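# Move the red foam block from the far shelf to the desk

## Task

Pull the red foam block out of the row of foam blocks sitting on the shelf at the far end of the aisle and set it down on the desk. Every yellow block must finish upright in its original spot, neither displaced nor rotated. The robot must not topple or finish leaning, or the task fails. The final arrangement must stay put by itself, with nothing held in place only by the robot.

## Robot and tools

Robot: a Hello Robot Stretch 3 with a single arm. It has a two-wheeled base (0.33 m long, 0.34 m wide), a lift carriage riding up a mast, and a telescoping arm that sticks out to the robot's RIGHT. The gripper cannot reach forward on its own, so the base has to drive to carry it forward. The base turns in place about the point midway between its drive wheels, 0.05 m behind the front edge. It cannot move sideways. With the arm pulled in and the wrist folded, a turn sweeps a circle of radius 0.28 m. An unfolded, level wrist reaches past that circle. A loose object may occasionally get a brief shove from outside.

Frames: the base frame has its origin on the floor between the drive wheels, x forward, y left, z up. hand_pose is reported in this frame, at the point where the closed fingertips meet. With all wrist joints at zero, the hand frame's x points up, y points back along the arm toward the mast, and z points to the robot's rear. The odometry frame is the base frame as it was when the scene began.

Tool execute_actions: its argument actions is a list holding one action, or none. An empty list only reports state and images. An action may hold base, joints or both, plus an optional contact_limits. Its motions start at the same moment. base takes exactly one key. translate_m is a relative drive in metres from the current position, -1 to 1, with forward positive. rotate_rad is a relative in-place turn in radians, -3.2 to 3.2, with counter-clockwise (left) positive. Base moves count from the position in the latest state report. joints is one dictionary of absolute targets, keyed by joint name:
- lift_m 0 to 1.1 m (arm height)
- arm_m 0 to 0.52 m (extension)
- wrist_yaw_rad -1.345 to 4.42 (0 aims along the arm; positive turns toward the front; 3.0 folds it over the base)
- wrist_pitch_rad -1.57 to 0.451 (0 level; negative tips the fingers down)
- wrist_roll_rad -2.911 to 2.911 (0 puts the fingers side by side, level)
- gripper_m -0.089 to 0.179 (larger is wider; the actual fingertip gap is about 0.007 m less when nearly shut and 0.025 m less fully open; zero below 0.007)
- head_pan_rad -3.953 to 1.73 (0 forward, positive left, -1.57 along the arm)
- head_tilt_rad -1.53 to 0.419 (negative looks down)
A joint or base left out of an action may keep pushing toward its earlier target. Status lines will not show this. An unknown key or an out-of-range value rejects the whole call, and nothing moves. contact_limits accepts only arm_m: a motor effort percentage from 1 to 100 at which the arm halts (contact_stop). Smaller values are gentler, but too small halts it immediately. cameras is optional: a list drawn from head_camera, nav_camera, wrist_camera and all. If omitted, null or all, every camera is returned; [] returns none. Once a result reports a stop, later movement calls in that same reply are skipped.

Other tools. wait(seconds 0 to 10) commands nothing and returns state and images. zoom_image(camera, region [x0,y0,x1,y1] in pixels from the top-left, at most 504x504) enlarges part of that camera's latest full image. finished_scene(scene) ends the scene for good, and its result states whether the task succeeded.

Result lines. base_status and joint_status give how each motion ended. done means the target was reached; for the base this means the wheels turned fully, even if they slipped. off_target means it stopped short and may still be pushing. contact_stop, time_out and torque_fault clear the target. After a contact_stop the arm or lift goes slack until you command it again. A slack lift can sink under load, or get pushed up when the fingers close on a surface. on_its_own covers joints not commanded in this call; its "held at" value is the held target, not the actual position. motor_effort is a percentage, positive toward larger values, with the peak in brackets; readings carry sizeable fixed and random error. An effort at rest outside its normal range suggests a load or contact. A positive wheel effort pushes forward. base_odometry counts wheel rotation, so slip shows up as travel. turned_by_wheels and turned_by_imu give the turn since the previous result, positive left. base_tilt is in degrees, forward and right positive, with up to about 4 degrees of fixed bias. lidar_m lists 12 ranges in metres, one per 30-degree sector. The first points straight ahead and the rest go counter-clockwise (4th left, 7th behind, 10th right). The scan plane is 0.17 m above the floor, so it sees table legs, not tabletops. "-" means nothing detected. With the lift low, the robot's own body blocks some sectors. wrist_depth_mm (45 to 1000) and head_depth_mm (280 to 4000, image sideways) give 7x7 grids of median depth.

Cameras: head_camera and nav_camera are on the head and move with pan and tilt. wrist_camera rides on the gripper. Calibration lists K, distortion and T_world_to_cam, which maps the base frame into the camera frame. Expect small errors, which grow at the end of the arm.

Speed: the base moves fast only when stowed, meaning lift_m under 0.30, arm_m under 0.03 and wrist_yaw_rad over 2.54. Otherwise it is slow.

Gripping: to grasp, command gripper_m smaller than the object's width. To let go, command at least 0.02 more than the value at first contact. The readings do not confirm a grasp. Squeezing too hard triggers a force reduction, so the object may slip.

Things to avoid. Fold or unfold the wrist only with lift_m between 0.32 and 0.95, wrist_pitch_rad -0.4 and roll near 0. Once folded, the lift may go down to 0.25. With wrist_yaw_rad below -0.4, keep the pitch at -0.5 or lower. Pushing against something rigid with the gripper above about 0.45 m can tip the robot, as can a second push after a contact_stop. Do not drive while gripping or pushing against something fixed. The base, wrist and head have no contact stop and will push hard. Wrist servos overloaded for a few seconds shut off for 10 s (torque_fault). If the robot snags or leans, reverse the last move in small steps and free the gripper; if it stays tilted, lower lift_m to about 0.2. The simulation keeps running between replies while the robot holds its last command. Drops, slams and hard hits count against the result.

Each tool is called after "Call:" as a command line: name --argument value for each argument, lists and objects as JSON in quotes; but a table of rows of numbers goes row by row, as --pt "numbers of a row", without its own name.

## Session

Call:
execute_actions --actions '[]'

Scene clock: 0.00 s.
base_odometry: x=+0.000 y=+0.000 heading=+0.000 (m, m, rad; odometry frame)
turned_by_wheels: +0.000 (rad since the last result)
turned_by_imu: +0.000 (rad since the last result)
base_tilt: forward=+0.8 right=+0.1 (deg)
lidar_m: 1.12 1.22 1.65 1.64 1.80 1.43 1.76 1.49 2.10 2.08 1.39 1.24
head_depth_mm: 1893 2872 2864 2876 2897 2494 1994 / 1915 2915 2960 2985 3013 3034 2077 / 1920 2737 2979 3016 3047 2806 2062 / 1745 1074 1083 1099 1112 1126 1133 / 1764 1087 1101 1111 1126 1131 1146 / 1763 1109 1123 1129 1144 1152 1163 / 1974 2639 1143 1143 1161 1169 1185
base_status: not commanded
joint_positions: lift_m=+0.441 arm_m=-0.002 wrist_yaw_rad=+2.878 wrist_pitch_rad=-0.564 wrist_roll_rad=+0.018 gripper_m=+0.037 head_pan_rad=+0.006 head_tilt_rad=+0.011
joint_status: not commanded
motor_effort: left_wheel=+0 right_wheel=+0 lift_m=+35 arm_m=+1 wrist_yaw_rad=+1 wrist_pitch_rad=+5 wrist_roll_rad=-1 gripper_m=+0 head_pan_rad=+0 head_tilt_rad=+1 (%)
hand_pose: x=+0.0319 y=+0.0540 z=+0.4221 quat_wxyz=(+0.286, +0.705, +0.103, +0.641) (m; base frame)
wrist_depth_mm: - - - - - - - / - - - - - - - / - - - - - - - / 904 - 868 894 851 834 828 / 754 725 730 749 728 705 708 / 642 634 - 625 - 604 610 / 566 562 - 548 541 537 532
pictures: head_camera (sideways: a quarter turn clockwise sets it upright), nav_camera (sideways: a quarter turn counterclockwise sets it upright), wrist_camera
camera_calibration (this result's frames):
head_camera: T_world_to_cam=[[-0.0325367, -0.0423366, -0.998573, 1.32388], [0.0130446, 0.998999, -0.0427797, 0.0613535], [0.999385, -0.0144179, -0.0319519, -0.00479317], [0, 0, 0, 1]] pos_world=[0.0470647, -0.00531241, 1.32447]
nav_camera: T_world_to_cam=[[-0.00928384, 0.0121346, 0.999883, -1.26005], [0.000627889, -0.999926, 0.0121409, 0.0361504], [0.999957, 0.00074053, 0.00927553, -0.0642363], [0, 0, 0, 1]] pos_world=[0.0525127, 0.0514855, 1.26006]
wrist_camera: T_world_to_cam=[[0.968429, -0.241016, -0.0636926, 0.0194195], [-0.203089, -0.614594, -0.762253, 0.401818], [0.14457, 0.751123, -0.644138, 0.387249], [0, 0, 0, 1]] pos_world=[0.00681369, -0.039236, 0.556965]
Images, in order (width x height): head_camera 896x504, nav_camera 672x504, wrist_camera 644x364.

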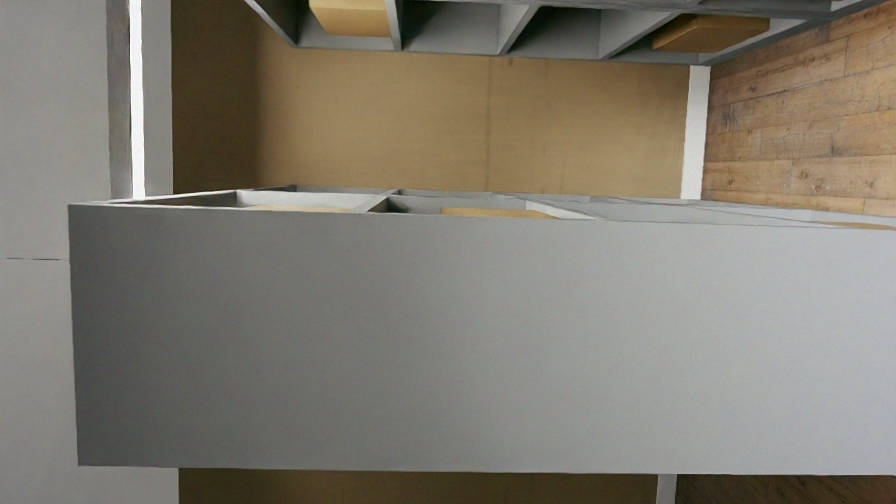

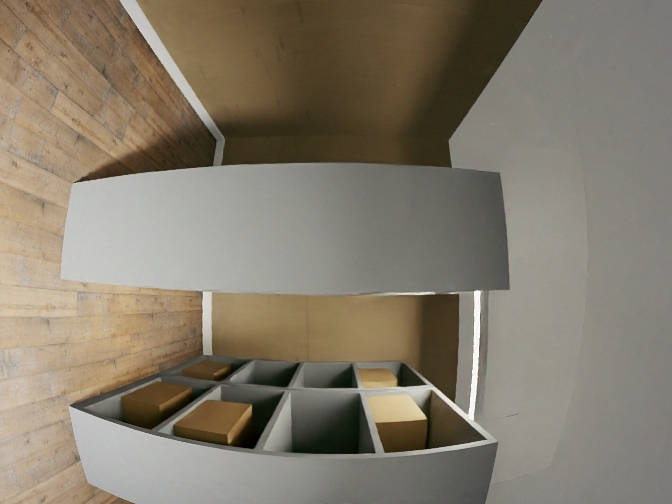

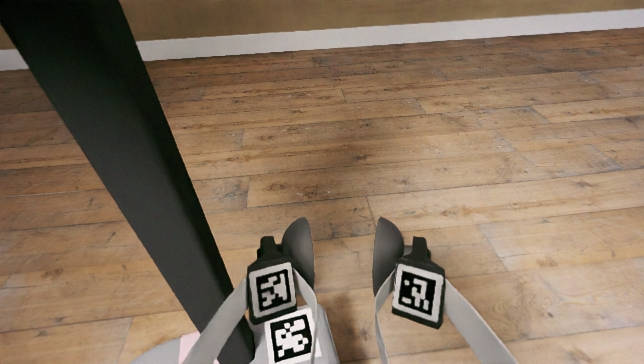

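Call:
execute_actions --actions '[{"base":{"rotate_rad":-0.61},"joints":{"lift_m":0.28,"wrist_pitch_rad":-0.4,"head_pan_rad":0.5,"head_tilt_rad":-0.3}}]' --cameras '[]'

Call:
execute_actions --actions '[{"base":{"translate_m":0.73}}]' --cameras '["head_camera"]'

Call:
execute_actions --actions '[{"base":{"rotate_rad":-2.657},"joints":{"head_pan_rad":-3.14,"head_tilt_rad":-0.6}}]' --cameras '["head_camera"]'

Scene clock: 15.50 s.
base_odometry: x=+0.000 y=+0.000 heading=-0.610 (m, m, rad; odometry frame)
turned_by_wheels: -0.610 (rad since the last result)
turned_by_imu: -0.611 (rad since the last result)
base_tilt: forward=+0.9 right=-0.1 (deg)
lidar_m: 1.24 1.12 1.18 1.68 1.66 1.73 1.43 1.77 1.49 2.14 2.08 2.22
head_depth_mm: 1695 1853 1920 1719 1651 1681 1455 / 2591 2765 2878 2576 2218 1837 1464 / 2617 2791 3027 3195 2535 1832 1458 / 2562 2752 2968 3163 2498 1826 1443 / 941 1012 1084 1176 1276 1377 1437 / 943 1006 1077 1158 1255 1375 1442 / 946 1006 1077 1168 1258 1368 1425
base_status: done
joint_positions: lift_m=+0.280 arm_m=-0.002 wrist_yaw_rad=+2.878 wrist_pitch_rad=-0.422 wrist_roll_rad=+0.018 gripper_m=+0.037 head_pan_rad=+0.493 head_tilt_rad=-0.296
joint_status: all done
motor_effort: left_wheel=+3(10) right_wheel=-3(7) lift_m=+27(28) arm_m=+1(0) wrist_yaw_rad=+0(1) wrist_pitch_rad=+11(12) wrist_roll_rad=-1(0) gripper_m=+0(0) head_pan_rad=+3(25) head_tilt_rad=-1(22) (%)
hand_pose: x=+0.0372 y=+0.0736 z=+0.2921 quat_wxyz=(+0.238, +0.710, +0.054, +0.660) (m; base frame)
wrist_depth_mm: - - - - - - 836 / - - - - - - 901 / - - - - - - 945 / 804 - 790 770 768 757 734 / 636 - 622 629 621 594 591 / 525 511 527 503 - 493 497 / 456 - - 432 428 424 424
pictures: none
No camera images: the call's "cameras" was empty. Leave "cameras" out to get every camera's image.

Scene clock: 19.73 s.
base_odometry: x=+0.598 y=-0.418 heading=-0.610 (m, m, rad; odometry frame)
turned_by_wheels: +0.000 (rad since the last result)
turned_by_imu: -0.001 (rad since the last result)
base_tilt: forward=+1.1 right=-0.2 (deg)
lidar_m: 0.51 1.11 0.61 0.70 2.00 2.08 2.16 2.00 2.40 1.82 1.78 0.63
head_depth_mm: 710 1212 1310 957 614 557 590 / 1035 1205 1303 1077 1009 894 858 / 1985 2121 2233 2134 1582 1605 1369 / 2032 2170 2327 2504 2502 1828 1449 / 2012 2154 2307 2532 2522 1814 1440 / 1945 2110 2267 2371 2094 1750 1430 / 1169 1233 1302 1420 1460 1584 1319
base_status: done
joint_positions: lift_m=+0.280 arm_m=-0.002 wrist_yaw_rad=+2.878 wrist_pitch_rad=-0.421 wrist_roll_rad=+0.018 gripper_m=+0.037 head_pan_rad=+0.493 head_tilt_rad=-0.297
joint_status: not commanded
motor_effort: left_wheel=+3(13) right_wheel=-3(7) lift_m=+27(27) arm_m=+0(0) wrist_yaw_rad=+0(0) wrist_pitch_rad=+11(11) wrist_roll_rad=-1(1) gripper_m=+0(0) head_pan_rad=+3(3) head_tilt_rad=-2(2) (%)
hand_pose: x=+0.0372 y=+0.0737 z=+0.2923 quat_wxyz=(+0.238, +0.710, +0.054, +0.660) (m; base frame)
wrist_depth_mm: - - - 683 773 - - / - - - 755 849 - - / - - - 828 897 978 995 / 812 - 788 777 765 752 740 / 633 - 627 617 630 593 588 / 523 507 524 501 - 498 493 / 458 - - 435 432 423 419
pictures: head_camera (sideways: a quarter turn clockwise sets it upright)
camera_calibration (this result's frames):
head_camera: T_world_to_cam=[[-0.273904, -0.195039, -0.941773, 1.25102], [-0.468327, 0.88233, -0.0465208, 0.0691424], [0.840028, 0.428315, -0.333016, 0.388057], [0, 0, 0, 1]] pos_world=[0.0490612, 0.01678, 1.31062]
Images, in order (width x height): head_camera 896x504.

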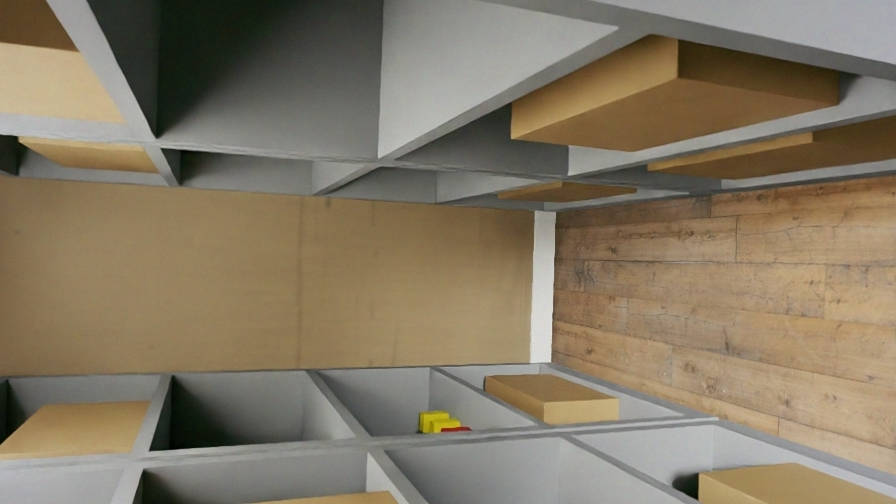

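Scene clock: 22.63 s.
base_odometry: x=+0.598 y=-0.418 heading=+3.017 (m, m, rad; odometry frame)
turned_by_wheels: -2.657 (rad since the last result)
turned_by_imu: -2.653 (rad since the last result)
base_tilt: forward=+0.9 right=-0.1 (deg)
lidar_m: 2.01 2.51 1.84 1.78 0.66 0.51 0.89 0.62 0.66 1.97 2.04 2.17
head_depth_mm: 1136 1120 707 582 643 787 1024 / 1126 1110 1022 909 927 843 1023 / 1938 2170 1746 1628 1565 1384 1188 / 1983 2249 2589 2159 1720 1423 1206 / 2024 2256 2512 2150 1713 1408 1193 / 1976 2163 2121 2055 1699 1407 1196 / 1477 1320 1451 1393 1388 1323 1184
base_status: done
joint_positions: lift_m=+0.280 arm_m=-0.002 wrist_yaw_rad=+2.878 wrist_pitch_rad=-0.421 wrist_roll_rad=+0.018 gripper_m=+0.037 head_pan_rad=-3.133 head_tilt_rad=-0.593
joint_status: all done
motor_effort: left_wheel=+3(14) right_wheel=-3(9) lift_m=+27(27) arm_m=+0(0) wrist_yaw_rad=+1(1) wrist_pitch_rad=+11(10) wrist_roll_rad=-1(1) gripper_m=+0(0) head_pan_rad=-3(34) head_tilt_rad=-3(24) (%)
hand_pose: x=+0.0372 y=+0.0736 z=+0.2923 quat_wxyz=(+0.238, +0.710, +0.054, +0.660) (m; base frame)
wrist_depth_mm: - - - - - - - / - - - - - - - / - - - - 992 993 979 / 768 - 769 773 754 753 745 / 625 - 615 632 627 604 593 / 521 509 530 500 - 500 491 / 454 - - 432 427 423 423
pictures: head_camera (sideways: a quarter turn clockwise sets it upright)
camera_calibration (this result's frames):
head_camera: T_world_to_cam=[[0.593442, 0.0471523, -0.803495, 1.06536], [0.0170806, -0.998795, -0.0459979, 0.0654827], [-0.804696, 0.0135729, -0.593532, 0.737074], [0, 0, 0, 1]] pos_world=[-0.0402301, 0.00516522, 1.2965]
Images, in order (width x height): head_camera 896x504.

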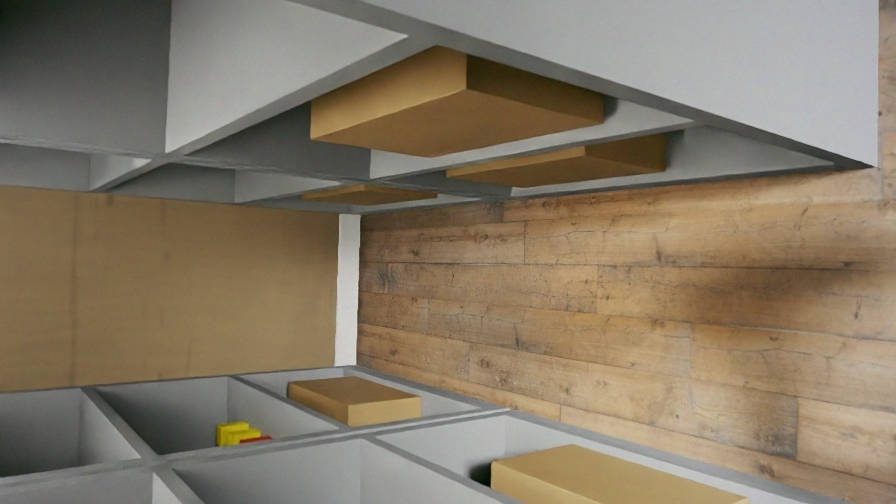

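Call:
execute_actions --actions '[{"base":{"rotate_rad":0.06}}]' --cameras '[]'

Call:
execute_actions --actions '[{"base":{"translate_m":-0.8}}]' --cameras '["head_camera"]'

Scene clock: 29.07 s.
base_odometry: x=+0.598 y=-0.418 heading=+3.076 (m, m, rad; odometry frame)
turned_by_wheels: +0.060 (rad since the last result)
turned_by_imu: +0.059 (rad since the last result)
base_tilt: forward=+0.9 right=-0.2 (deg)
lidar_m: 2.01 2.38 1.82 1.78 0.62 0.51 1.15 0.62 0.70 1.97 2.08 2.16
head_depth_mm: 1114 1120 751 815 664 757 972 / 1702 1277 1382 1128 1010 1246 1028 / 2031 2241 2450 2089 1663 1409 1213 / 2016 2278 2523 2178 1703 1426 1198 / 1987 2246 2502 2167 1704 1409 1202 / 1899 2117 1590 1790 1632 1400 1197 / 1116 1206 1466 1288 1262 1266 1167
base_status: done
joint_positions: lift_m=+0.280 arm_m=-0.002 wrist_yaw_rad=+2.878 wrist_pitch_rad=-0.421 wrist_roll_rad=+0.018 gripper_m=+0.037 head_pan_rad=-3.133 head_tilt_rad=-0.593
joint_status: not commanded
motor_effort: left_wheel=-3(8) right_wheel=+2(5) lift_m=+26(27) arm_m=+0(0) wrist_yaw_rad=+1(1) wrist_pitch_rad=+11(10) wrist_roll_rad=+0(0) gripper_m=+0(0) head_pan_rad=-3(3) head_tilt_rad=-3(3) (%)
hand_pose: x=+0.0372 y=+0.0736 z=+0.2923 quat_wxyz=(+0.238, +0.710, +0.054, +0.660) (m; base frame)
wrist_depth_mm: - - - - - - - / - - - - - - - / 667 - - - - - 972 / 680 - 767 756 772 758 754 / 611 - 616 622 626 601 601 / 521 509 543 501 - 499 493 / 459 - - 428 434 425 423
pictures: none
No camera images: the call's "cameras" was empty. Leave "cameras" out to get every camera's image.

Scene clock: 33.43 s.
base_odometry: x=+1.397 y=-0.470 heading=+3.076 (m, m, rad; odometry frame)
turned_by_wheels: +0.000 (rad since the last result)
turned_by_imu: +0.000 (rad since the last result)
base_tilt: forward=+1.0 right=-0.2 (deg)
lidar_m: 2.81 0.39 0.45 0.28 0.29 0.41 1.19 0.64 0.38 0.37 0.39 2.90
head_depth_mm: 1242 1116 1536 1291 792 835 763 / 1276 1408 1574 1447 1358 1299 1111 / 1288 1452 1644 1892 1724 1420 1209 / 1305 1459 1663 1928 1708 1414 1204 / 1299 1471 1674 1918 1721 1409 1192 / 1288 1421 1599 1558 1562 1380 1195 / 1274 1105 1567 1199 1079 1077 1135
base_status: done
joint_positions: lift_m=+0.280 arm_m=-0.002 wrist_yaw_rad=+2.878 wrist_pitch_rad=-0.421 wrist_roll_rad=+0.018 gripper_m=+0.037 head_pan_rad=-3.133 head_tilt_rad=-0.593
joint_status: not commanded
motor_effort: left_wheel=-3(14) right_wheel=+2(5) lift_m=+28(27) arm_m=+0(0) wrist_yaw_rad=+1(1) wrist_pitch_rad=+11(11) wrist_roll_rad=+0(1) gripper_m=+0(0) head_pan_rad=-3(3) head_tilt_rad=-3(3) (%)
hand_pose: x=+0.0372 y=+0.0736 z=+0.2923 quat_wxyz=(+0.238, +0.710, +0.054, +0.660) (m; base frame)
wrist_depth_mm: - 631 655 706 610 376 - / - 295 564 759 627 389 - / 301 318 467 812 661 402 - / 322 - 403 622 590 460 745 / 354 - 416 502 515 511 594 / 393 402 430 464 - 497 492 / 407 - - 431 429 427 423
pictures: head_camera (sideways: a quarter turn clockwise sets it upright)
camera_calibration (this result's frames):
head_camera: T_world_to_cam=[[0.593797, 0.0471483, -0.803233, 1.06502], [0.0170893, -0.998796, -0.0459941, 0.0654776], [-0.804434, 0.0135845, -0.593887, 0.737534], [0, 0, 0, 1]] pos_world=[-0.0402277, 0.00516578, 1.29648]
Images, in order (width x height): head_camera 896x504.

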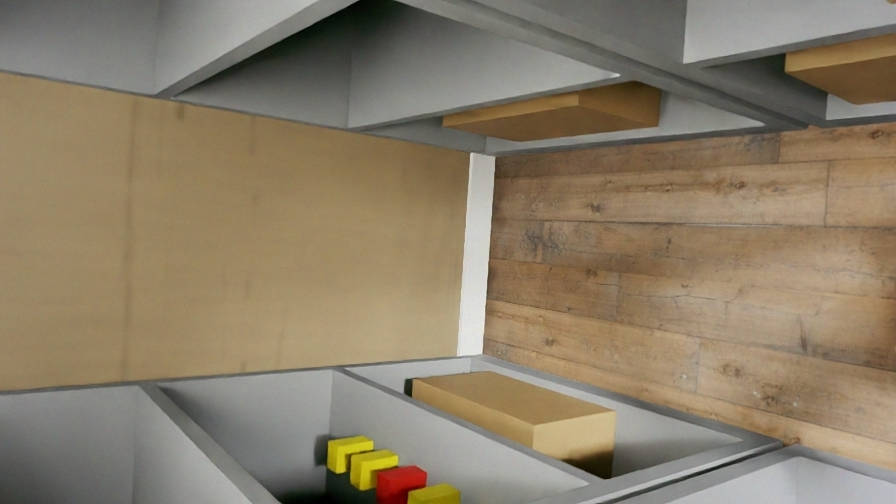

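Call:
execute_actions --actions '[{"base":{"rotate_rad":-0.05}}]' --cameras '[]'

Call:
execute_actions --actions '[{"base":{"translate_m":-0.95},"joints":{"head_pan_rad":-1.57,"head_tilt_rad":-0.95}}]' --cameras '["head_camera"]'

Scene clock: 42.83 s.
base_odometry: x=+1.397 y=-0.470 heading=+3.026 (m, m, rad; odometry frame)
turned_by_wheels: -0.050 (rad since the last result)
turned_by_imu: -0.051 (rad since the last result)
base_tilt: forward=+0.9 right=-0.1 (deg)
lidar_m: 2.81 0.39 0.42 0.28 0.29 0.39 1.12 0.64 0.39 0.37 0.39 2.76
head_depth_mm: 1248 1120 790 714 769 834 728 / 1269 1328 1557 1334 1115 1004 1060 / 1294 1446 1611 1845 1657 1406 1213 / 1300 1449 1644 1907 1719 1419 1199 / 1301 1455 1648 1916 1696 1408 1196 / 1286 1454 1595 1805 1649 1400 1184 / 1254 1326 1539 1294 1397 1277 1141
base_status: done
joint_positions: lift_m=+0.280 arm_m=-0.002 wrist_yaw_rad=+2.878 wrist_pitch_rad=-0.421 wrist_roll_rad=+0.018 gripper_m=+0.037 head_pan_rad=-3.133 head_tilt_rad=-0.593
joint_status: not commanded
motor_effort: left_wheel=+3(6) right_wheel=-3(5) lift_m=+28(27) arm_m=+0(0) wrist_yaw_rad=+0(1) wrist_pitch_rad=+11(11) wrist_roll_rad=-1(0) gripper_m=+0(0) head_pan_rad=-2(2) head_tilt_rad=-4(4) (%)
hand_pose: x=+0.0372 y=+0.0736 z=+0.2923 quat_wxyz=(+0.238, +0.710, +0.054, +0.660) (m; base frame)
wrist_depth_mm: - 625 670 714 548 362 - / - 291 708 771 579 387 - / - 312 746 808 605 423 994 / 311 - 564 619 584 483 742 / 344 - 461 509 511 572 588 / 377 394 425 465 - 498 495 / 385 - - 432 424 424 420
pictures: none
No camera images: the call's "cameras" was empty. Leave "cameras" out to get every camera's image.

Scene clock: 47.63 s.
base_odometry: x=+2.340 y=-0.579 heading=+3.027 (m, m, rad; odometry frame)
turned_by_wheels: +0.000 (rad since the last result)
turned_by_imu: +0.000 (rad since the last result)
base_tilt: forward=+0.8 right=-0.2 (deg)
lidar_m: 1.27 0.41 0.45 0.28 0.29 0.41 0.57 0.51 0.37 0.36 0.46 0.51
head_depth_mm: 585 479 434 878 848 1223 1115 / 581 476 431 875 841 1217 1130 / 576 472 429 868 840 1228 - / 570 468 429 864 832 1223 - / 564 466 430 859 1213 1202 1108 / 562 463 429 885 1212 1196 1100 / 558 461 430 869 950 1192 1094
base_status: done
joint_positions: lift_m=+0.280 arm_m=-0.002 wrist_yaw_rad=+2.878 wrist_pitch_rad=-0.421 wrist_roll_rad=+0.018 gripper_m=+0.037 head_pan_rad=-1.577 head_tilt_rad=-0.938
joint_status: all done
motor_effort: left_wheel=+3(9) right_wheel=-3(10) lift_m=+27(27) arm_m=+0(0) wrist_yaw_rad=+0(1) wrist_pitch_rad=+10(11) wrist_roll_rad=-1(1) gripper_m=+0(1) head_pan_rad=+3(34) head_tilt_rad=-5(29) (%)
hand_pose: x=+0.0372 y=+0.0736 z=+0.2923 quat_wxyz=(+0.238, +0.710, +0.054, +0.660) (m; base frame)
wrist_depth_mm: - 628 516 722 574 382 363 / - 303 314 775 606 397 419 / 299 326 341 779 644 430 473 / 323 - 371 569 588 472 540 / 354 - 411 474 511 522 563 / 386 408 425 479 - 498 494 / 399 - - 432 432 426 425
pictures: head_camera (sideways: a quarter turn clockwise sets it upright)
camera_calibration (this result's frames):
head_camera: T_world_to_cam=[[-0.0373149, 0.830954, -0.555088, 0.745507], [0.999025, 0.0179045, -0.0403552, 0.052127], [-0.0235947, -0.556053, -0.830812, 1.0409], [0, 0, 0, 1]] pos_world=[0.000302059, -0.0416209, 1.28072]
Images, in order (width x height): head_camera 896x504.

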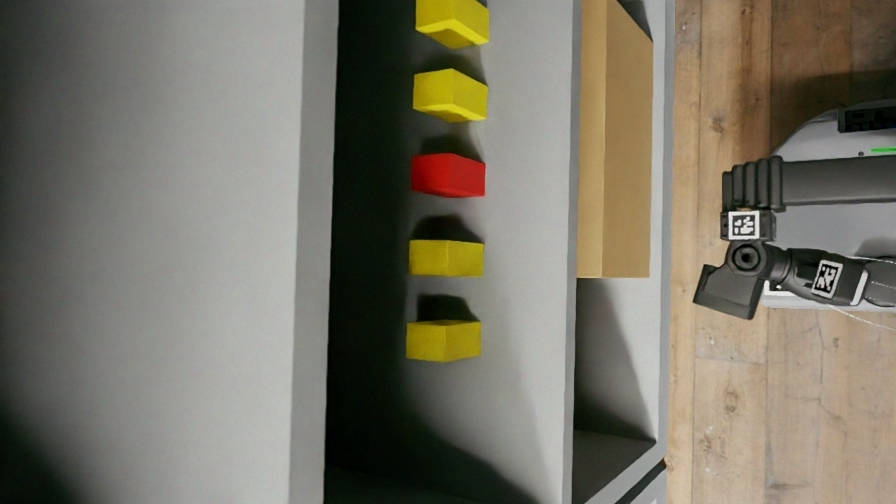

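Same geometry; red at v=178 vs ~238 wanted → back 0.08.

Call:
execute_actions --actions '[{"base":{"translate_m":-0.08},"joints":{"lift_m":0.61}}]' --cameras '[]'

Call:
execute_actions --actions '[{"joints":{"wrist_yaw_rad":0,"wrist_roll_rad":0,"gripper_m":0.073}}]' --cameras '[]'

Call:
execute_actions --actions '[{"joints":{"lift_m":0.588,"arm_m":0.055}}]' --cameras '["head_camera","wrist_camera"]'

Scene clock: 58.80 s.
base_odometry: x=+2.420 y=-0.588 heading=+3.027 (m, m, rad; odometry frame)
turned_by_wheels: +0.000 (rad since the last result)
turned_by_imu: -0.001 (rad since the last result)
base_tilt: forward=+0.8 right=-0.1 (deg)
lidar_m: 1.35 0.47 0.29 0.28 0.30 0.41 0.49 0.51 0.37 0.36 0.55 0.52
head_depth_mm: 587 479 434 896 846 1209 1122 / 578 475 432 870 842 - - / 576 472 428 882 835 - - / 569 469 426 862 833 - - / 564 465 428 863 832 1194 1104 / 562 462 429 855 1212 1196 1107 / 558 461 429 885 1125 1192 1095
base_status: done
joint_positions: lift_m=+0.610 arm_m=-0.002 wrist_yaw_rad=+2.878 wrist_pitch_rad=-0.421 wrist_roll_rad=+0.018 gripper_m=+0.037 head_pan_rad=-1.576 head_tilt_rad=-0.938
joint_status: all done
motor_effort: left_wheel=+3(11) right_wheel=-2(11) lift_m=+42(44) arm_m=+0(0) wrist_yaw_rad=+0(0) wrist_pitch_rad=+10(11) wrist_roll_rad=-1(0) gripper_m=+0(0) head_pan_rad=+2(2) head_tilt_rad=-5(5) (%)
hand_pose: x=+0.0372 y=+0.0737 z=+0.6218 quat_wxyz=(+0.238, +0.710, +0.053, +0.660) (m; base frame)
wrist_depth_mm: - 654 684 720 719 483 374 / - 690 731 761 694 492 405 / 530 532 524 518 499 461 453 / 398 - 387 401 419 501 648 / 343 - 570 616 819 573 623 / 612 488 509 526 - 648 752 / 567 471 550 585 696 736 771
pictures: none
No camera images: the call's "cameras" was empty. Leave "cameras" out to get every camera's image.

Scene clock: 61.23 s.
base_odometry: x=+2.420 y=-0.588 heading=+3.027 (m, m, rad; odometry frame)
turned_by_wheels: +0.000 (rad since the last result)
turned_by_imu: +0.000 (rad since the last result)
base_tilt: forward=+0.9 right=-0.1 (deg)
lidar_m: 1.35 0.47 0.30 0.29 0.30 0.41 0.49 0.51 0.37 0.36 0.55 0.52
head_depth_mm: 587 479 434 892 844 1220 1128 / 581 476 430 875 842 - - / 576 472 428 879 837 - - / 569 470 427 860 818 - - / 566 466 428 865 972 1202 1111 / 561 463 429 856 1213 1194 1104 / 558 461 429 884 1123 1188 1101
base_status: not commanded
joint_positions: lift_m=+0.610 arm_m=-0.002 wrist_yaw_rad=+0.002 wrist_pitch_rad=-0.421 wrist_roll_rad=+0.004 gripper_m=+0.073 head_pan_rad=-1.576 head_tilt_rad=-0.938
joint_status: all done
motor_effort: left_wheel=+2(3) right_wheel=-3(3) lift_m=+41(42) arm_m=+0(0) wrist_yaw_rad=-1(3) wrist_pitch_rad=+10(11) wrist_roll_rad=-2(5) gripper_m=+0(81) head_pan_rad=+3(2) head_tilt_rad=-5(6) (%)
hand_pose: x=-0.0211 y=-0.3667 z=+0.6218 quat_wxyz=(+0.691, +0.148, -0.692, -0.148) (m; base frame)
wrist_depth_mm: 470 509 502 507 493 492 481 / 471 555 551 541 534 535 523 / 457 489 489 513 507 466 442 / 368 278 263 346 342 253 255 / 311 294 290 288 290 279 274 / 255 254 - 252 250 248 246 / 217 217 211 215 213 212 211
pictures: none
No camera images: the call's "cameras" was empty. Leave "cameras" out to get every camera's image.

Scene clock: 62.80 s.
base_odometry: x=+2.420 y=-0.588 heading=+3.027 (m, m, rad; odometry frame)
turned_by_wheels: +0.000 (rad since the last result)
turned_by_imu: +0.000 (rad since the last result)
base_tilt: forward=+0.8 right=-0.2 (deg)
lidar_m: 1.35 0.47 0.29 0.29 0.30 0.41 0.49 0.51 0.37 0.36 0.55 0.52
head_depth_mm: 583 479 435 892 845 1215 1120 / 582 475 431 873 831 1217 - / 575 472 430 885 823 - - / 571 469 428 866 - 1210 - / 565 466 428 861 829 1206 1116 / 561 464 429 853 1220 1203 1103 / 559 460 429 880 1113 1194 1097
base_status: not commanded
joint_positions: lift_m=+0.588 arm_m=+0.055 wrist_yaw_rad=+0.001 wrist_pitch_rad=-0.421 wrist_roll_rad=+0.004 gripper_m=+0.073 head_pan_rad=-1.576 head_tilt_rad=-0.938
joint_status: all done
motor_effort: left_wheel=+2(2) right_wheel=-3(3) lift_m=+28(35) arm_m=+4(4) wrist_yaw_rad=+0(1) wrist_pitch_rad=+10(10) wrist_roll_rad=-2(2) gripper_m=+0(1) head_pan_rad=+3(2) head_tilt_rad=-5(5) (%)
hand_pose: x=-0.0213 y=-0.4238 z=+0.6004 quat_wxyz=(+0.691, +0.148, -0.692, -0.148) (m; base frame)
wrist_depth_mm: 449 457 452 450 443 438 439 / 467 497 490 485 483 479 471 / 421 464 424 453 453 419 445 / 201 244 196 308 305 196 223 / 217 253 216 249 209 210 232 / 227 226 - 223 220 218 220 / 194 193 189 191 190 189 189
pictures: head_camera (sideways: a quarter turn clockwise sets it upright), wrist_camera
camera_calibration (this result's frames):
head_camera: T_world_to_cam=[[-0.0375858, 0.830942, -0.555088, 0.745508], [0.999019, 0.0182302, -0.0403552, 0.052127], [-0.0234134, -0.55606, -0.830812, 1.0409], [0, 0, 0, 1]] pos_world=[0.00031563, -0.0416228, 1.28072]
wrist_camera: T_world_to_cam=[[-0.998234, -0.0356486, -0.0475269, 0.00258574], [0.0213627, 0.531088, -0.847047, 0.774409], [0.055437, -0.846566, -0.529388, 0.120842], [0, 0, 0, 1]] pos_world=[-0.0206614, -0.308887, 0.720057]
Images, in order (width x height): head_camera 896x504, wrist_camera 644x364.

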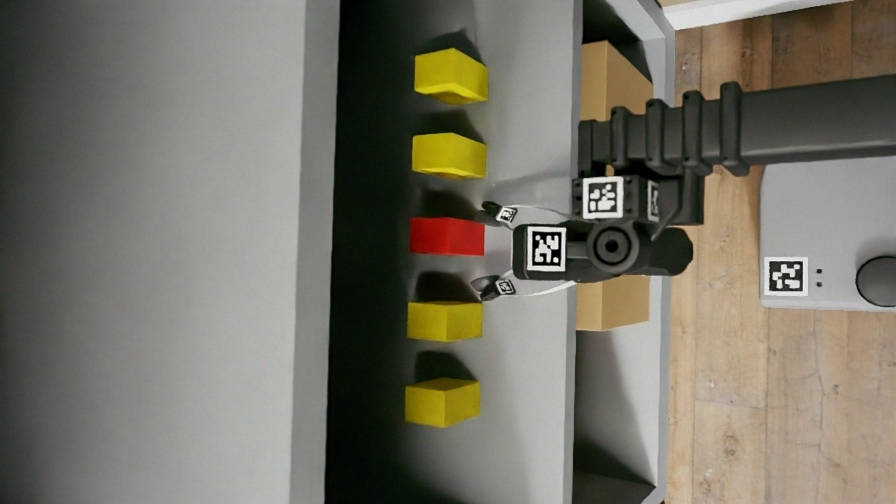

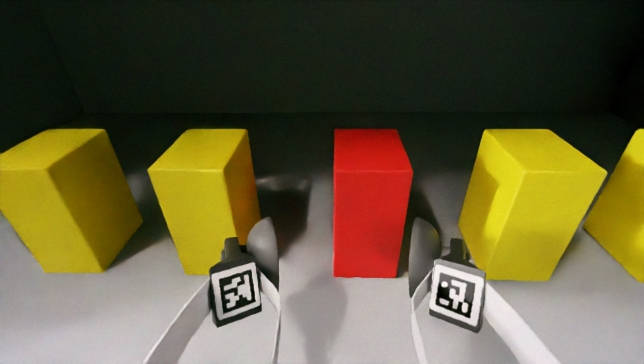

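Call:
execute_actions --actions '[{"base":{"translate_m":-0.016}}]' --cameras '["wrist_camera"]'

Call:
execute_actions --actions '[{"joints":{"arm_m":0.11}}]' --cameras '["wrist_camera"]'

Scene clock: 68.60 s.
base_odometry: x=+2.436 y=-0.590 heading=+3.027 (m, m, rad; odometry frame)
turned_by_wheels: +0.000 (rad since the last result)
turned_by_imu: -0.001 (rad since the last result)
base_tilt: forward=+1.0 right=-0.3 (deg)
lidar_m: 1.37 0.49 0.30 0.28 0.30 0.49 0.48 0.49 0.37 0.36 0.38 0.53
head_depth_mm: 586 479 434 911 847 1185 1108 / 581 476 431 868 827 1213 - / 576 472 429 871 823 - - / 571 468 426 867 - 1210 - / 565 466 427 861 831 1209 1114 / 561 463 429 858 1212 1199 1104 / 556 460 429 881 1170 1198 1093
base_status: done
joint_positions: lift_m=+0.588 arm_m=+0.055 wrist_yaw_rad=+0.001 wrist_pitch_rad=-0.421 wrist_roll_rad=+0.004 gripper_m=+0.073 head_pan_rad=-1.576 head_tilt_rad=-0.938
joint_status: not commanded
motor_effort: left_wheel=+2(6) right_wheel=-3(9) lift_m=+28(27) arm_m=+4(3) wrist_yaw_rad=-1(0) wrist_pitch_rad=+10(10) wrist_roll_rad=-2(2) gripper_m=+0(1) head_pan_rad=+3(2) head_tilt_rad=-7(6) (%)
hand_pose: x=-0.0213 y=-0.4238 z=+0.6004 quat_wxyz=(+0.691, +0.148, -0.692, -0.148) (m; base frame)
wrist_depth_mm: 456 458 448 447 443 437 438 / 476 501 498 488 487 477 457 / 337 464 459 430 453 226 434 / 215 195 244 190 322 186 223 / 226 253 220 211 259 202 236 / 228 226 - 221 219 217 217 / 193 194 189 191 190 189 188
pictures: wrist_camera
camera_calibration (this result's frames):
wrist_camera: T_world_to_cam=[[-0.998234, -0.0356484, -0.0475268, 0.00258573], [0.0213627, 0.531088, -0.847047, 0.774409], [0.0554368, -0.846566, -0.529388, 0.120842], [0, 0, 0, 1]] pos_world=[-0.0206614, -0.308887, 0.720057]
Images, in order (width x height): wrist_camera 644x364.

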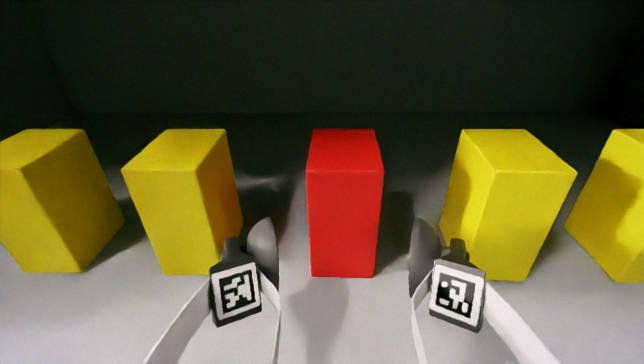

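Scene clock: 70.13 s.
base_odometry: x=+2.436 y=-0.590 heading=+3.027 (m, m, rad; odometry frame)
turned_by_wheels: +0.000 (rad since the last result)
turned_by_imu: +0.000 (rad since the last result)
base_tilt: forward=+1.0 right=-0.1 (deg)
lidar_m: 1.37 0.49 0.29 0.29 0.30 0.49 0.48 0.50 0.37 0.36 0.38 0.53
head_depth_mm: 584 478 434 909 845 1183 1102 / 580 476 432 872 839 1216 - / 575 473 427 867 - 1209 - / 571 469 428 886 - 1217 - / 567 466 428 859 831 1204 1112 / 562 463 428 854 1213 1195 1093 / 557 461 429 883 1160 1194 1094
base_status: not commanded
joint_positions: lift_m=+0.588 arm_m=+0.110 wrist_yaw_rad=+0.001 wrist_pitch_rad=-0.421 wrist_roll_rad=+0.004 gripper_m=+0.073 head_pan_rad=-1.576 head_tilt_rad=-0.938
joint_status: all done
motor_effort: left_wheel=+2(3) right_wheel=-3(3) lift_m=+27(27) arm_m=+4(5) wrist_yaw_rad=+0(0) wrist_pitch_rad=+10(10) wrist_roll_rad=-2(2) gripper_m=+0(0) head_pan_rad=+3(2) head_tilt_rad=-5(6) (%)
hand_pose: x=-0.0213 y=-0.4788 z=+0.6004 quat_wxyz=(+0.691, +0.148, -0.692, -0.148) (m; base frame)
wrist_depth_mm: 406 409 398 396 393 390 387 / 442 436 434 431 428 422 421 / 447 466 458 451 442 442 439 / 347 172 340 179 334 182 316 / 196 143 259 141 147 167 133 / 206 156 - 154 157 155 144 / 193 181 188 179 184 179 178
pictures: wrist_camera
camera_calibration (this result's frames):
wrist_camera: T_world_to_cam=[[-0.998238, -0.0355391, -0.0475268, 0.000652735], [0.0214209, 0.531086, -0.847047, 0.803621], [0.0553441, -0.846572, -0.529388, 0.0742754], [0, 0, 0, 1]] pos_world=[-0.0206734, -0.363889, 0.720057]
Images, in order (width x height): wrist_camera 644x364.

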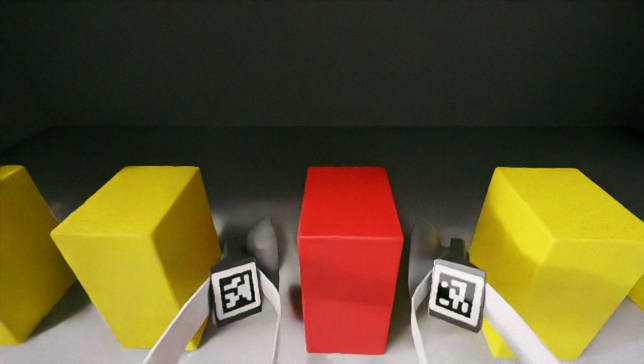

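Call:
execute_actions --actions '[{"joints":{"gripper_m":0.015}}]' --cameras '[]'

Call:
execute_actions --actions '[{"joints":{"lift_m":0.61}}]' --cameras '[]'

Call:
execute_actions --actions '[{"joints":{"arm_m":0,"lift_m":0.643}}]' --cameras '["wrist_camera"]'

Call:
execute_actions --actions '[{"joints":{"wrist_yaw_rad":2.9,"head_pan_rad":0,"head_tilt_rad":-0.6}}]' --cameras '[]'

Call:
execute_actions --actions '[{"joints":{"lift_m":0.285},"base":{"translate_m":0.3}}]' --cameras '[]'

Call:
execute_actions --actions '[{"base":{"translate_m":1.0}}]' --cameras '["head_camera","nav_camera"]'

Scene clock: 84.57 s.
base_odometry: x=+2.436 y=-0.590 heading=+3.027 (m, m, rad; odometry frame)
turned_by_wheels: +0.000 (rad since the last result)
turned_by_imu: -0.001 (rad since the last result)
base_tilt: forward=+1.0 right=-0.2 (deg)
lidar_m: 1.37 0.48 0.30 0.29 0.30 0.49 0.47 0.50 0.37 0.36 0.38 0.53
head_depth_mm: 586 478 434 910 845 1201 1102 / 580 475 432 872 843 1221 - / 576 472 428 867 - 1211 - / 571 468 427 867 - 1219 - / 566 466 428 862 835 1206 1110 / 561 463 428 857 1215 1197 1102 / 559 461 429 883 1165 1195 1098
base_status: not commanded
joint_positions: lift_m=+0.588 arm_m=+0.110 wrist_yaw_rad=+0.001 wrist_pitch_rad=-0.421 wrist_roll_rad=+0.004 gripper_m=+0.016 head_pan_rad=-1.576 head_tilt_rad=-0.938
joint_status: all done
motor_effort: left_wheel=+2(3) right_wheel=-3(3) lift_m=+28(28) arm_m=+4(4) wrist_yaw_rad=+0(0) wrist_pitch_rad=+10(10) wrist_roll_rad=-2(2) gripper_m=-15(87) head_pan_rad=+2(3) head_tilt_rad=-5(5) (%)
hand_pose: x=-0.0213 y=-0.4788 z=+0.6004 quat_wxyz=(+0.691, +0.148, -0.692, -0.148) (m; base frame)
wrist_depth_mm: 408 407 401 399 394 391 387 / 438 442 438 432 429 421 420 / 447 461 458 459 448 447 441 / 348 172 340 176 334 183 312 / 197 143 259 136 262 167 133 / 205 156 194 145 144 166 144 / 194 181 185 172 185 168 179
pictures: none
No camera images: the call's "cameras" was empty. Leave "cameras" out to get every camera's image.

Scene clock: 85.50 s.
base_odometry: x=+2.436 y=-0.590 heading=+3.027 (m, m, rad; odometry frame)
turned_by_wheels: +0.000 (rad since the last result)
turned_by_imu: +0.000 (rad since the last result)
base_tilt: forward=+0.9 right=+0.0 (deg)
lidar_m: 1.37 0.49 0.29 0.29 0.30 0.49 0.48 0.49 0.37 0.36 0.37 0.53
head_depth_mm: 586 479 433 913 842 1195 1105 / 580 476 430 875 841 - - / 575 472 428 878 - 1212 - / 571 470 427 867 1012 1221 - / 565 466 427 859 831 1198 1109 / 563 463 429 858 1199 1200 1099 / 559 460 429 886 1175 1190 1096
base_status: not commanded
joint_positions: lift_m=+0.610 arm_m=+0.110 wrist_yaw_rad=+0.001 wrist_pitch_rad=-0.421 wrist_roll_rad=+0.004 gripper_m=+0.016 head_pan_rad=-1.576 head_tilt_rad=-0.938
joint_status: all done
motor_effort: left_wheel=+2(2) right_wheel=-3(3) lift_m=+42(44) arm_m=+4(3) wrist_yaw_rad=+0(1) wrist_pitch_rad=+10(10) wrist_roll_rad=-2(2) gripper_m=-14(15) head_pan_rad=+2(2) head_tilt_rad=-6(6) (%)
hand_pose: x=-0.0213 y=-0.4788 z=+0.6218 quat_wxyz=(+0.691, +0.148, -0.692, -0.148) (m; base frame)
wrist_depth_mm: 408 402 397 398 392 389 386 / 445 447 436 437 426 421 421 / 467 472 471 463 466 453 449 / 389 387 384 177 376 375 371 / 216 170 290 135 293 179 206 / 206 157 194 146 144 166 146 / 206 183 208 173 206 167 199
pictures: none
No camera images: the call's "cameras" was empty. Leave "cameras" out to get every camera's image.

Scene clock: 87.57 s.
base_odometry: x=+2.436 y=-0.590 heading=+3.027 (m, m, rad; odometry frame)
turned_by_wheels: +0.000 (rad since the last result)
turned_by_imu: +0.000 (rad since the last result)
base_tilt: forward=+0.8 right=-0.2 (deg)
lidar_m: 1.37 0.49 0.30 0.29 0.30 0.49 0.48 0.50 0.37 0.36 0.38 0.53
head_depth_mm: 584 479 434 915 846 1190 1108 / 579 475 431 873 840 - - / 574 472 429 869 825 - - / 571 467 429 896 - - - / 565 465 428 864 836 1194 1107 / 562 462 429 852 1211 1206 1097 / 557 461 429 880 1165 1192 1098
base_status: not commanded
joint_positions: lift_m=+0.643 arm_m=+0.000 wrist_yaw_rad=+0.001 wrist_pitch_rad=-0.421 wrist_roll_rad=+0.004 gripper_m=+0.016 head_pan_rad=-1.576 head_tilt_rad=-0.938
joint_status: all done
motor_effort: left_wheel=+2(3) right_wheel=-3(3) lift_m=+42(43) arm_m=-2(2) wrist_yaw_rad=+0(0) wrist_pitch_rad=+10(10) wrist_roll_rad=-2(2) gripper_m=-15(15) head_pan_rad=+2(2) head_tilt_rad=-6(5) (%)
hand_pose: x=-0.0214 y=-0.3693 z=+0.6548 quat_wxyz=(+0.691, +0.148, -0.692, -0.148) (m; base frame)
wrist_depth_mm: 487 505 497 498 496 488 474 / 488 551 552 543 539 532 505 / 499 583 573 572 569 560 503 / 436 309 288 177 305 313 276 / 343 307 291 135 269 312 276 / 296 297 303 146 144 291 288 / 253 251 251 173 241 247 245
pictures: wrist_camera
camera_calibration (this result's frames):
wrist_camera: T_world_to_cam=[[-0.998244, -0.0353443, -0.0475268, 0.00715783], [0.0215246, 0.531082, -0.847047, 0.791624], [0.0551789, -0.846583, -0.529389, 0.195738], [0, 0, 0, 1]] pos_world=[-0.0206947, -0.254456, 0.774504]
Images, in order (width x height): wrist_camera 644x364.

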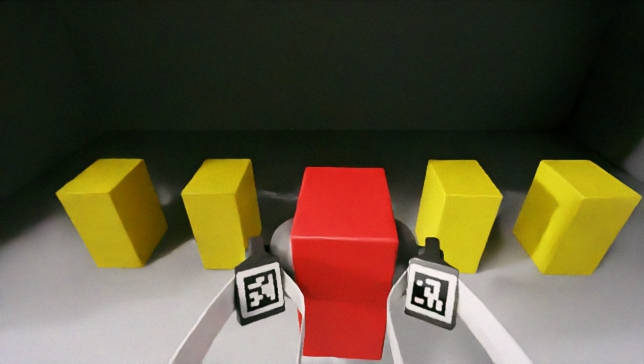

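Scene clock: 90.00 s.
base_odometry: x=+2.436 y=-0.590 heading=+3.027 (m, m, rad; odometry frame)
turned_by_wheels: +0.000 (rad since the last result)
turned_by_imu: +0.000 (rad since the last result)
base_tilt: forward=+0.9 right=-0.1 (deg)
lidar_m: 1.37 0.49 0.29 0.29 0.30 0.49 0.48 0.50 0.37 0.36 0.38 0.53
head_depth_mm: 1114 1017 1444 1276 1035 906 945 / 3676 3854 1489 1476 1400 1345 1184 / 3717 - 2911 2153 1706 1413 1201 / 3789 - 2904 2110 1689 1402 1199 / 3653 - 2833 2127 1702 1398 1195 / 3598 1341 1438 1686 1547 1341 1185 / 1126 1055 1055 945 1002 987 972
base_status: not commanded
joint_positions: lift_m=+0.643 arm_m=+0.000 wrist_yaw_rad=+2.898 wrist_pitch_rad=-0.421 wrist_roll_rad=+0.004 gripper_m=+0.016 head_pan_rad=-0.007 head_tilt_rad=-0.606
joint_status: all done
motor_effort: left_wheel=+2(3) right_wheel=-2(3) lift_m=+42(42) arm_m=-2(3) wrist_yaw_rad=+2(1) wrist_pitch_rad=+10(10) wrist_roll_rad=-2(2) gripper_m=-15(15) head_pan_rad=+3(37) head_tilt_rad=+4(26) (%)
hand_pose: x=+0.0327 y=+0.0722 z=+0.6548 quat_wxyz=(+0.231, +0.705, +0.062, +0.667) (m; base frame)
wrist_depth_mm: - 651 686 717 741 518 381 / 630 709 741 776 783 531 403 / 592 - 607 600 595 519 444 / 453 - 444 177 443 464 487 / 358 369 395 135 743 595 638 / 627 535 - 145 144 643 727 / 611 485 551 173 709 747 795
pictures: none
No camera images: the call's "cameras" was empty. Leave "cameras" out to get every camera's image.

Scene clock: 94.63 s.
base_odometry: x=+2.138 y=-0.556 heading=+3.027 (m, m, rad; odometry frame)
turned_by_wheels: +0.000 (rad since the last result)
turned_by_imu: -0.001 (rad since the last result)
base_tilt: forward=+0.9 right=-0.3 (deg)
lidar_m: 1.07 0.40 0.28 0.44 0.35 0.40 0.78 0.51 0.41 0.40 0.36 0.58
head_depth_mm: 3369 987 1108 1226 1047 1015 1045 / 3433 3765 3011 1956 1478 1314 1183 / 3369 3871 2930 2166 1694 1406 1202 / 3491 3890 2891 2141 1704 1406 1199 / 3559 3792 2858 2145 1678 1404 1194 / 3538 3849 2757 1935 1534 1359 1176 / 877 937 1065 927 937 993 968
base_status: done
joint_positions: lift_m=+0.285 arm_m=+0.000 wrist_yaw_rad=+2.899 wrist_pitch_rad=-0.421 wrist_roll_rad=+0.004 gripper_m=+0.016 head_pan_rad=-0.007 head_tilt_rad=-0.605
joint_status: all done
motor_effort: left_wheel=+3(9) right_wheel=-3(7) lift_m=+27(37) arm_m=-2(2) wrist_yaw_rad=+1(2) wrist_pitch_rad=+11(10) wrist_roll_rad=-2(2) gripper_m=-16(15) head_pan_rad=+3(2) head_tilt_rad=+3(3) (%)
hand_pose: x=+0.0326 y=+0.0723 z=+0.2974 quat_wxyz=(+0.231, +0.705, +0.063, +0.667) (m; base frame)
wrist_depth_mm: - 635 681 469 307 490 482 / - 533 736 521 340 381 405 / 304 - 789 571 376 420 457 / 331 - 639 177 419 474 520 / 362 376 506 136 453 517 568 / 396 413 - 145 144 511 500 / 413 - - 167 423 434 433
pictures: none
No camera images: the call's "cameras" was empty. Leave "cameras" out to get every camera's image.

Scene clock: 99.67 s.
base_odometry: x=+1.144 y=-0.442 heading=+3.027 (m, m, rad; odometry frame)
turned_by_wheels: +0.000 (rad since the last result)
turned_by_imu: -0.002 (rad since the last result)
base_tilt: forward=+0.9 right=-0.1 (deg)
lidar_m: 2.56 2.52 0.26 0.26 0.42 0.41 1.17 0.53 0.39 0.36 2.01 2.66
head_depth_mm: 2487 2800 3032 2199 1730 1424 1209 / 2500 2901 2955 2179 1709 1420 1198 / 2511 2933 2959 2170 1707 1415 1207 / 2499 2899 2930 2160 1703 1408 1191 / 2494 2900 2842 2127 1691 1403 1195 / 2477 2890 2760 2134 1673 1401 1187 / 2591 2924 2813 2110 1678 1372 1183
base_status: done
joint_positions: lift_m=+0.285 arm_m=+0.000 wrist_yaw_rad=+2.899 wrist_pitch_rad=-0.421 wrist_roll_rad=+0.004 gripper_m=+0.016 head_pan_rad=-0.007 head_tilt_rad=-0.605
joint_status: not commanded
motor_effort: left_wheel=+2(13) right_wheel=-3(6) lift_m=+27(27) arm_m=-3(2) wrist_yaw_rad=+1(1) wrist_pitch_rad=+10(10) wrist_roll_rad=-2(2) gripper_m=-15(15) head_pan_rad=+3(3) head_tilt_rad=+2(3) (%)
hand_pose: x=+0.0325 y=+0.0723 z=+0.2974 quat_wxyz=(+0.231, +0.705, +0.063, +0.668) (m; base frame)
wrist_depth_mm: - 643 669 283 - - - / 447 696 724 312 - - - / 461 - 781 372 - - - / 458 - 640 177 773 767 766 / 461 496 506 136 599 607 612 / 406 422 - 145 144 507 505 / 395 - - 167 423 431 430
pictures: head_camera (sideways: a quarter turn clockwise sets it upright), nav_camera (sideways: a quarter turn counterclockwise sets it upright)
camera_calibration (this result's frames):
head_camera: T_world_to_cam=[[-0.603377, -0.037957, -0.796552, 1.06362], [-0.00225328, 0.998944, -0.0458945, 0.0654653], [0.797453, -0.0258968, -0.602825, 0.73939], [0, 0, 0, 1]] pos_world=[0.0522796, -0.00587657, 1.29595]
nav_camera: T_world_to_cam=[[0.569627, 0.00823779, 0.821862, -1.03106], [-0.00427585, -0.999907, 0.0129859, 0.0350906], [0.821892, -0.0109113, -0.569539, 0.690171], [0, 0, 0, 1]] pos_world=[0.0202265, 0.0511117, 1.24002]
Images, in order (width x height): head_camera 896x504, nav_camera 672x504.

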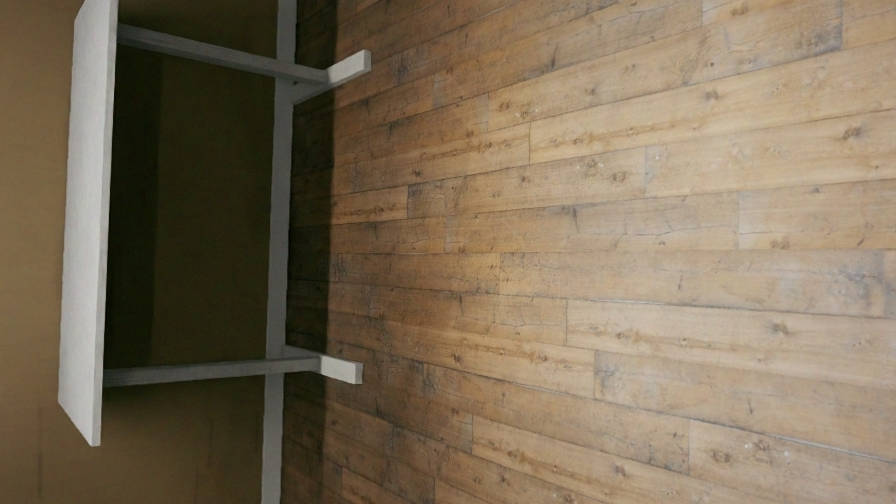

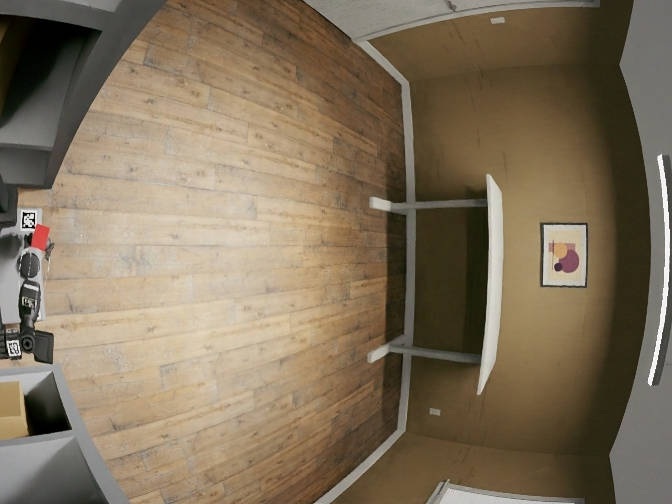

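Call:
execute_actions --actions '[{"base":{"translate_m":0.9}}]' --cameras '[]'

Call:
execute_actions --actions '[{"base":{"translate_m":0.7},"joints":{"head_pan_rad":-1.57}}]' --cameras '[]'

Call:
execute_actions --actions '[{"base":{"rotate_rad":1.57},"joints":{"lift_m":0.9}}]' --cameras '["nav_camera","head_camera"]'

Scene clock: 110.57 s.
base_odometry: x=+0.250 y=-0.339 heading=+3.027 (m, m, rad; odometry frame)
turned_by_wheels: +0.000 (rad since the last result)
turned_by_imu: -0.002 (rad since the last result)
base_tilt: forward=+0.9 right=-0.2 (deg)
lidar_m: 1.67 2.15 1.85 1.80 1.88 0.85 1.23 0.90 2.00 1.93 2.01 1.82
head_depth_mm: 1775 1627 2304 2115 1733 1426 1209 / 1781 1590 2259 2170 1725 1408 1204 / 1755 1556 2309 2142 1703 1416 1207 / 1748 1526 2288 2151 1690 1404 1198 / 1741 1497 2253 2148 1687 1396 1196 / 1752 1472 2176 2038 1677 1403 1192 / 1757 1968 2268 2112 1672 1391 1187
base_status: done
joint_positions: lift_m=+0.285 arm_m=+0.000 wrist_yaw_rad=+2.899 wrist_pitch_rad=-0.421 wrist_roll_rad=+0.004 gripper_m=+0.016 head_pan_rad=-0.007 head_tilt_rad=-0.605
joint_status: not commanded
motor_effort: left_wheel=+2(13) right_wheel=-3(5) lift_m=+28(27) arm_m=-2(2) wrist_yaw_rad=+1(1) wrist_pitch_rad=+11(11) wrist_roll_rad=-2(3) gripper_m=-15(15) head_pan_rad=+2(3) head_tilt_rad=+2(2) (%)
hand_pose: x=+0.0325 y=+0.0723 z=+0.2974 quat_wxyz=(+0.231, +0.705, +0.063, +0.668) (m; base frame)
wrist_depth_mm: - - - - - - - / - - - - - - - / - - - - - - 988 / 798 - 790 176 763 759 765 / 641 612 619 135 598 607 597 / 522 516 - 145 144 512 506 / 457 - - 166 425 437 427
pictures: none
No camera images: the call's "cameras" was empty. Leave "cameras" out to get every camera's image.

Scene clock: 114.63 s.
base_odometry: x=-0.445 y=-0.259 heading=+3.027 (m, m, rad; odometry frame)
turned_by_wheels: +0.000 (rad since the last result)
turned_by_imu: -0.001 (rad since the last result)
base_tilt: forward=+0.9 right=-0.1 (deg)
lidar_m: 1.36 1.00 1.87 1.79 1.88 1.57 1.54 1.58 2.01 1.94 1.92 1.24
head_depth_mm: 1657 1879 2145 2199 1731 1418 1206 / 1654 1855 2139 2162 1717 1404 1207 / 1668 1880 2154 2143 1702 1415 1196 / 1661 1869 2159 2141 1698 1409 1200 / 1657 1883 2156 2115 1688 1398 1196 / 1667 1888 2134 2103 1668 1382 1187 / 1683 1886 2162 2091 1672 1384 1170
base_status: done
joint_positions: lift_m=+0.285 arm_m=+0.000 wrist_yaw_rad=+2.899 wrist_pitch_rad=-0.421 wrist_roll_rad=+0.004 gripper_m=+0.016 head_pan_rad=-1.563 head_tilt_rad=-0.605
joint_status: all done
motor_effort: left_wheel=+2(14) right_wheel=-3(7) lift_m=+28(27) arm_m=-2(2) wrist_yaw_rad=+1(1) wrist_pitch_rad=+11(10) wrist_roll_rad=-2(2) gripper_m=-15(15) head_pan_rad=-3(34) head_tilt_rad=+2(3) (%)
hand_pose: x=+0.0325 y=+0.0723 z=+0.2974 quat_wxyz=(+0.231, +0.705, +0.063, +0.668) (m; base frame)
wrist_depth_mm: - - - - - - - / - - - - - - - / - - - - - - - / 791 - 790 176 775 765 694 / 627 620 624 136 601 611 601 / 522 519 - 145 144 509 510 / 458 - - 167 425 433 433
pictures: none
No camera images: the call's "cameras" was empty. Leave "cameras" out to get every camera's image.

Scene clock: 121.07 s.
base_odometry: x=-0.445 y=-0.259 heading=-1.686 (m, m, rad; odometry frame)
turned_by_wheels: +1.570 (rad since the last result)
turned_by_imu: +1.568 (rad since the last result)
base_tilt: forward=+0.8 right=-0.3 (deg)
lidar_m: 1.78 1.88 1.57 1.54 1.58 2.01 1.94 1.91 1.24 1.37 1.00 1.86
head_depth_mm: 1156 1221 783 1699 1719 - - / 1150 1198 775 1691 1734 - - / 1149 1186 768 1721 1710 1514 - / 1160 1162 761 1722 1699 - - / 1160 1146 755 1737 1703 - 1143 / 1157 1141 745 1714 1676 1431 1167 / 1160 1124 743 1219 1543 1347 1182
base_status: done
joint_positions: lift_m=+0.900 arm_m=+0.000 wrist_yaw_rad=+2.899 wrist_pitch_rad=-0.421 wrist_roll_rad=+0.004 gripper_m=+0.016 head_pan_rad=-1.563 head_tilt_rad=-0.605
joint_status: all done
motor_effort: left_wheel=-3(11) right_wheel=+2(9) lift_m=+42(44) arm_m=-2(2) wrist_yaw_rad=+1(1) wrist_pitch_rad=+11(11) wrist_roll_rad=-2(2) gripper_m=-15(15) head_pan_rad=-2(3) head_tilt_rad=+2(2) (%)
hand_pose: x=+0.0325 y=+0.0723 z=+0.9118 quat_wxyz=(+0.231, +0.705, +0.063, +0.668) (m; base frame)
wrist_depth_mm: - - - - - - - / - - - - - - - / - - - - - - - / - - - 176 - - - / - - - 135 - - - / - - - 145 144 - - / - - - 173 - - -
pictures: head_camera (sideways: a quarter turn clockwise sets it upright), nav_camera (sideways: a quarter turn counterclockwise sets it upright)
camera_calibration (this result's frames):
head_camera: T_world_to_cam=[[-0.0468006, 0.602742, -0.796563, 1.06023], [0.998803, 0.0169005, -0.0458947, 0.059359], [-0.0142003, -0.797757, -0.602811, 0.744323], [0, 0, 0, 1]] pos_world=[0.000901251, -0.0462609, 1.29595]
nav_camera: T_world_to_cam=[[0.0165897, -0.569431, 0.821872, -1.0277], [-0.999862, -0.0103868, 0.012986, 0.0411636], [0.00114196, -0.821973, -0.569525, 0.695159], [0, 0, 0, 1]] pos_world=[0.0574134, -0.0133766, 1.24002]
Images, in order (width x height): head_camera 896x504, nav_camera 672x504.

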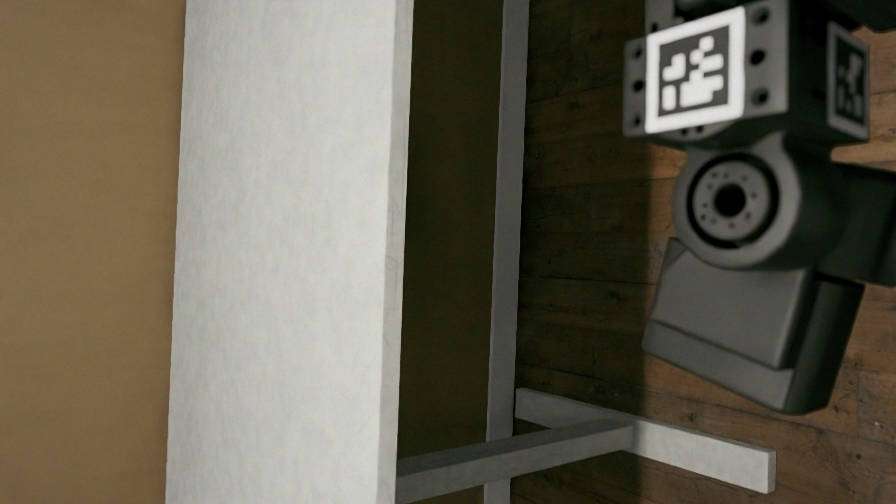

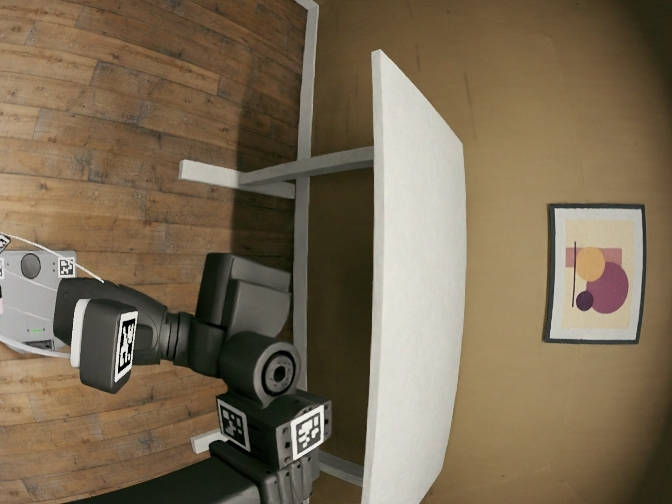

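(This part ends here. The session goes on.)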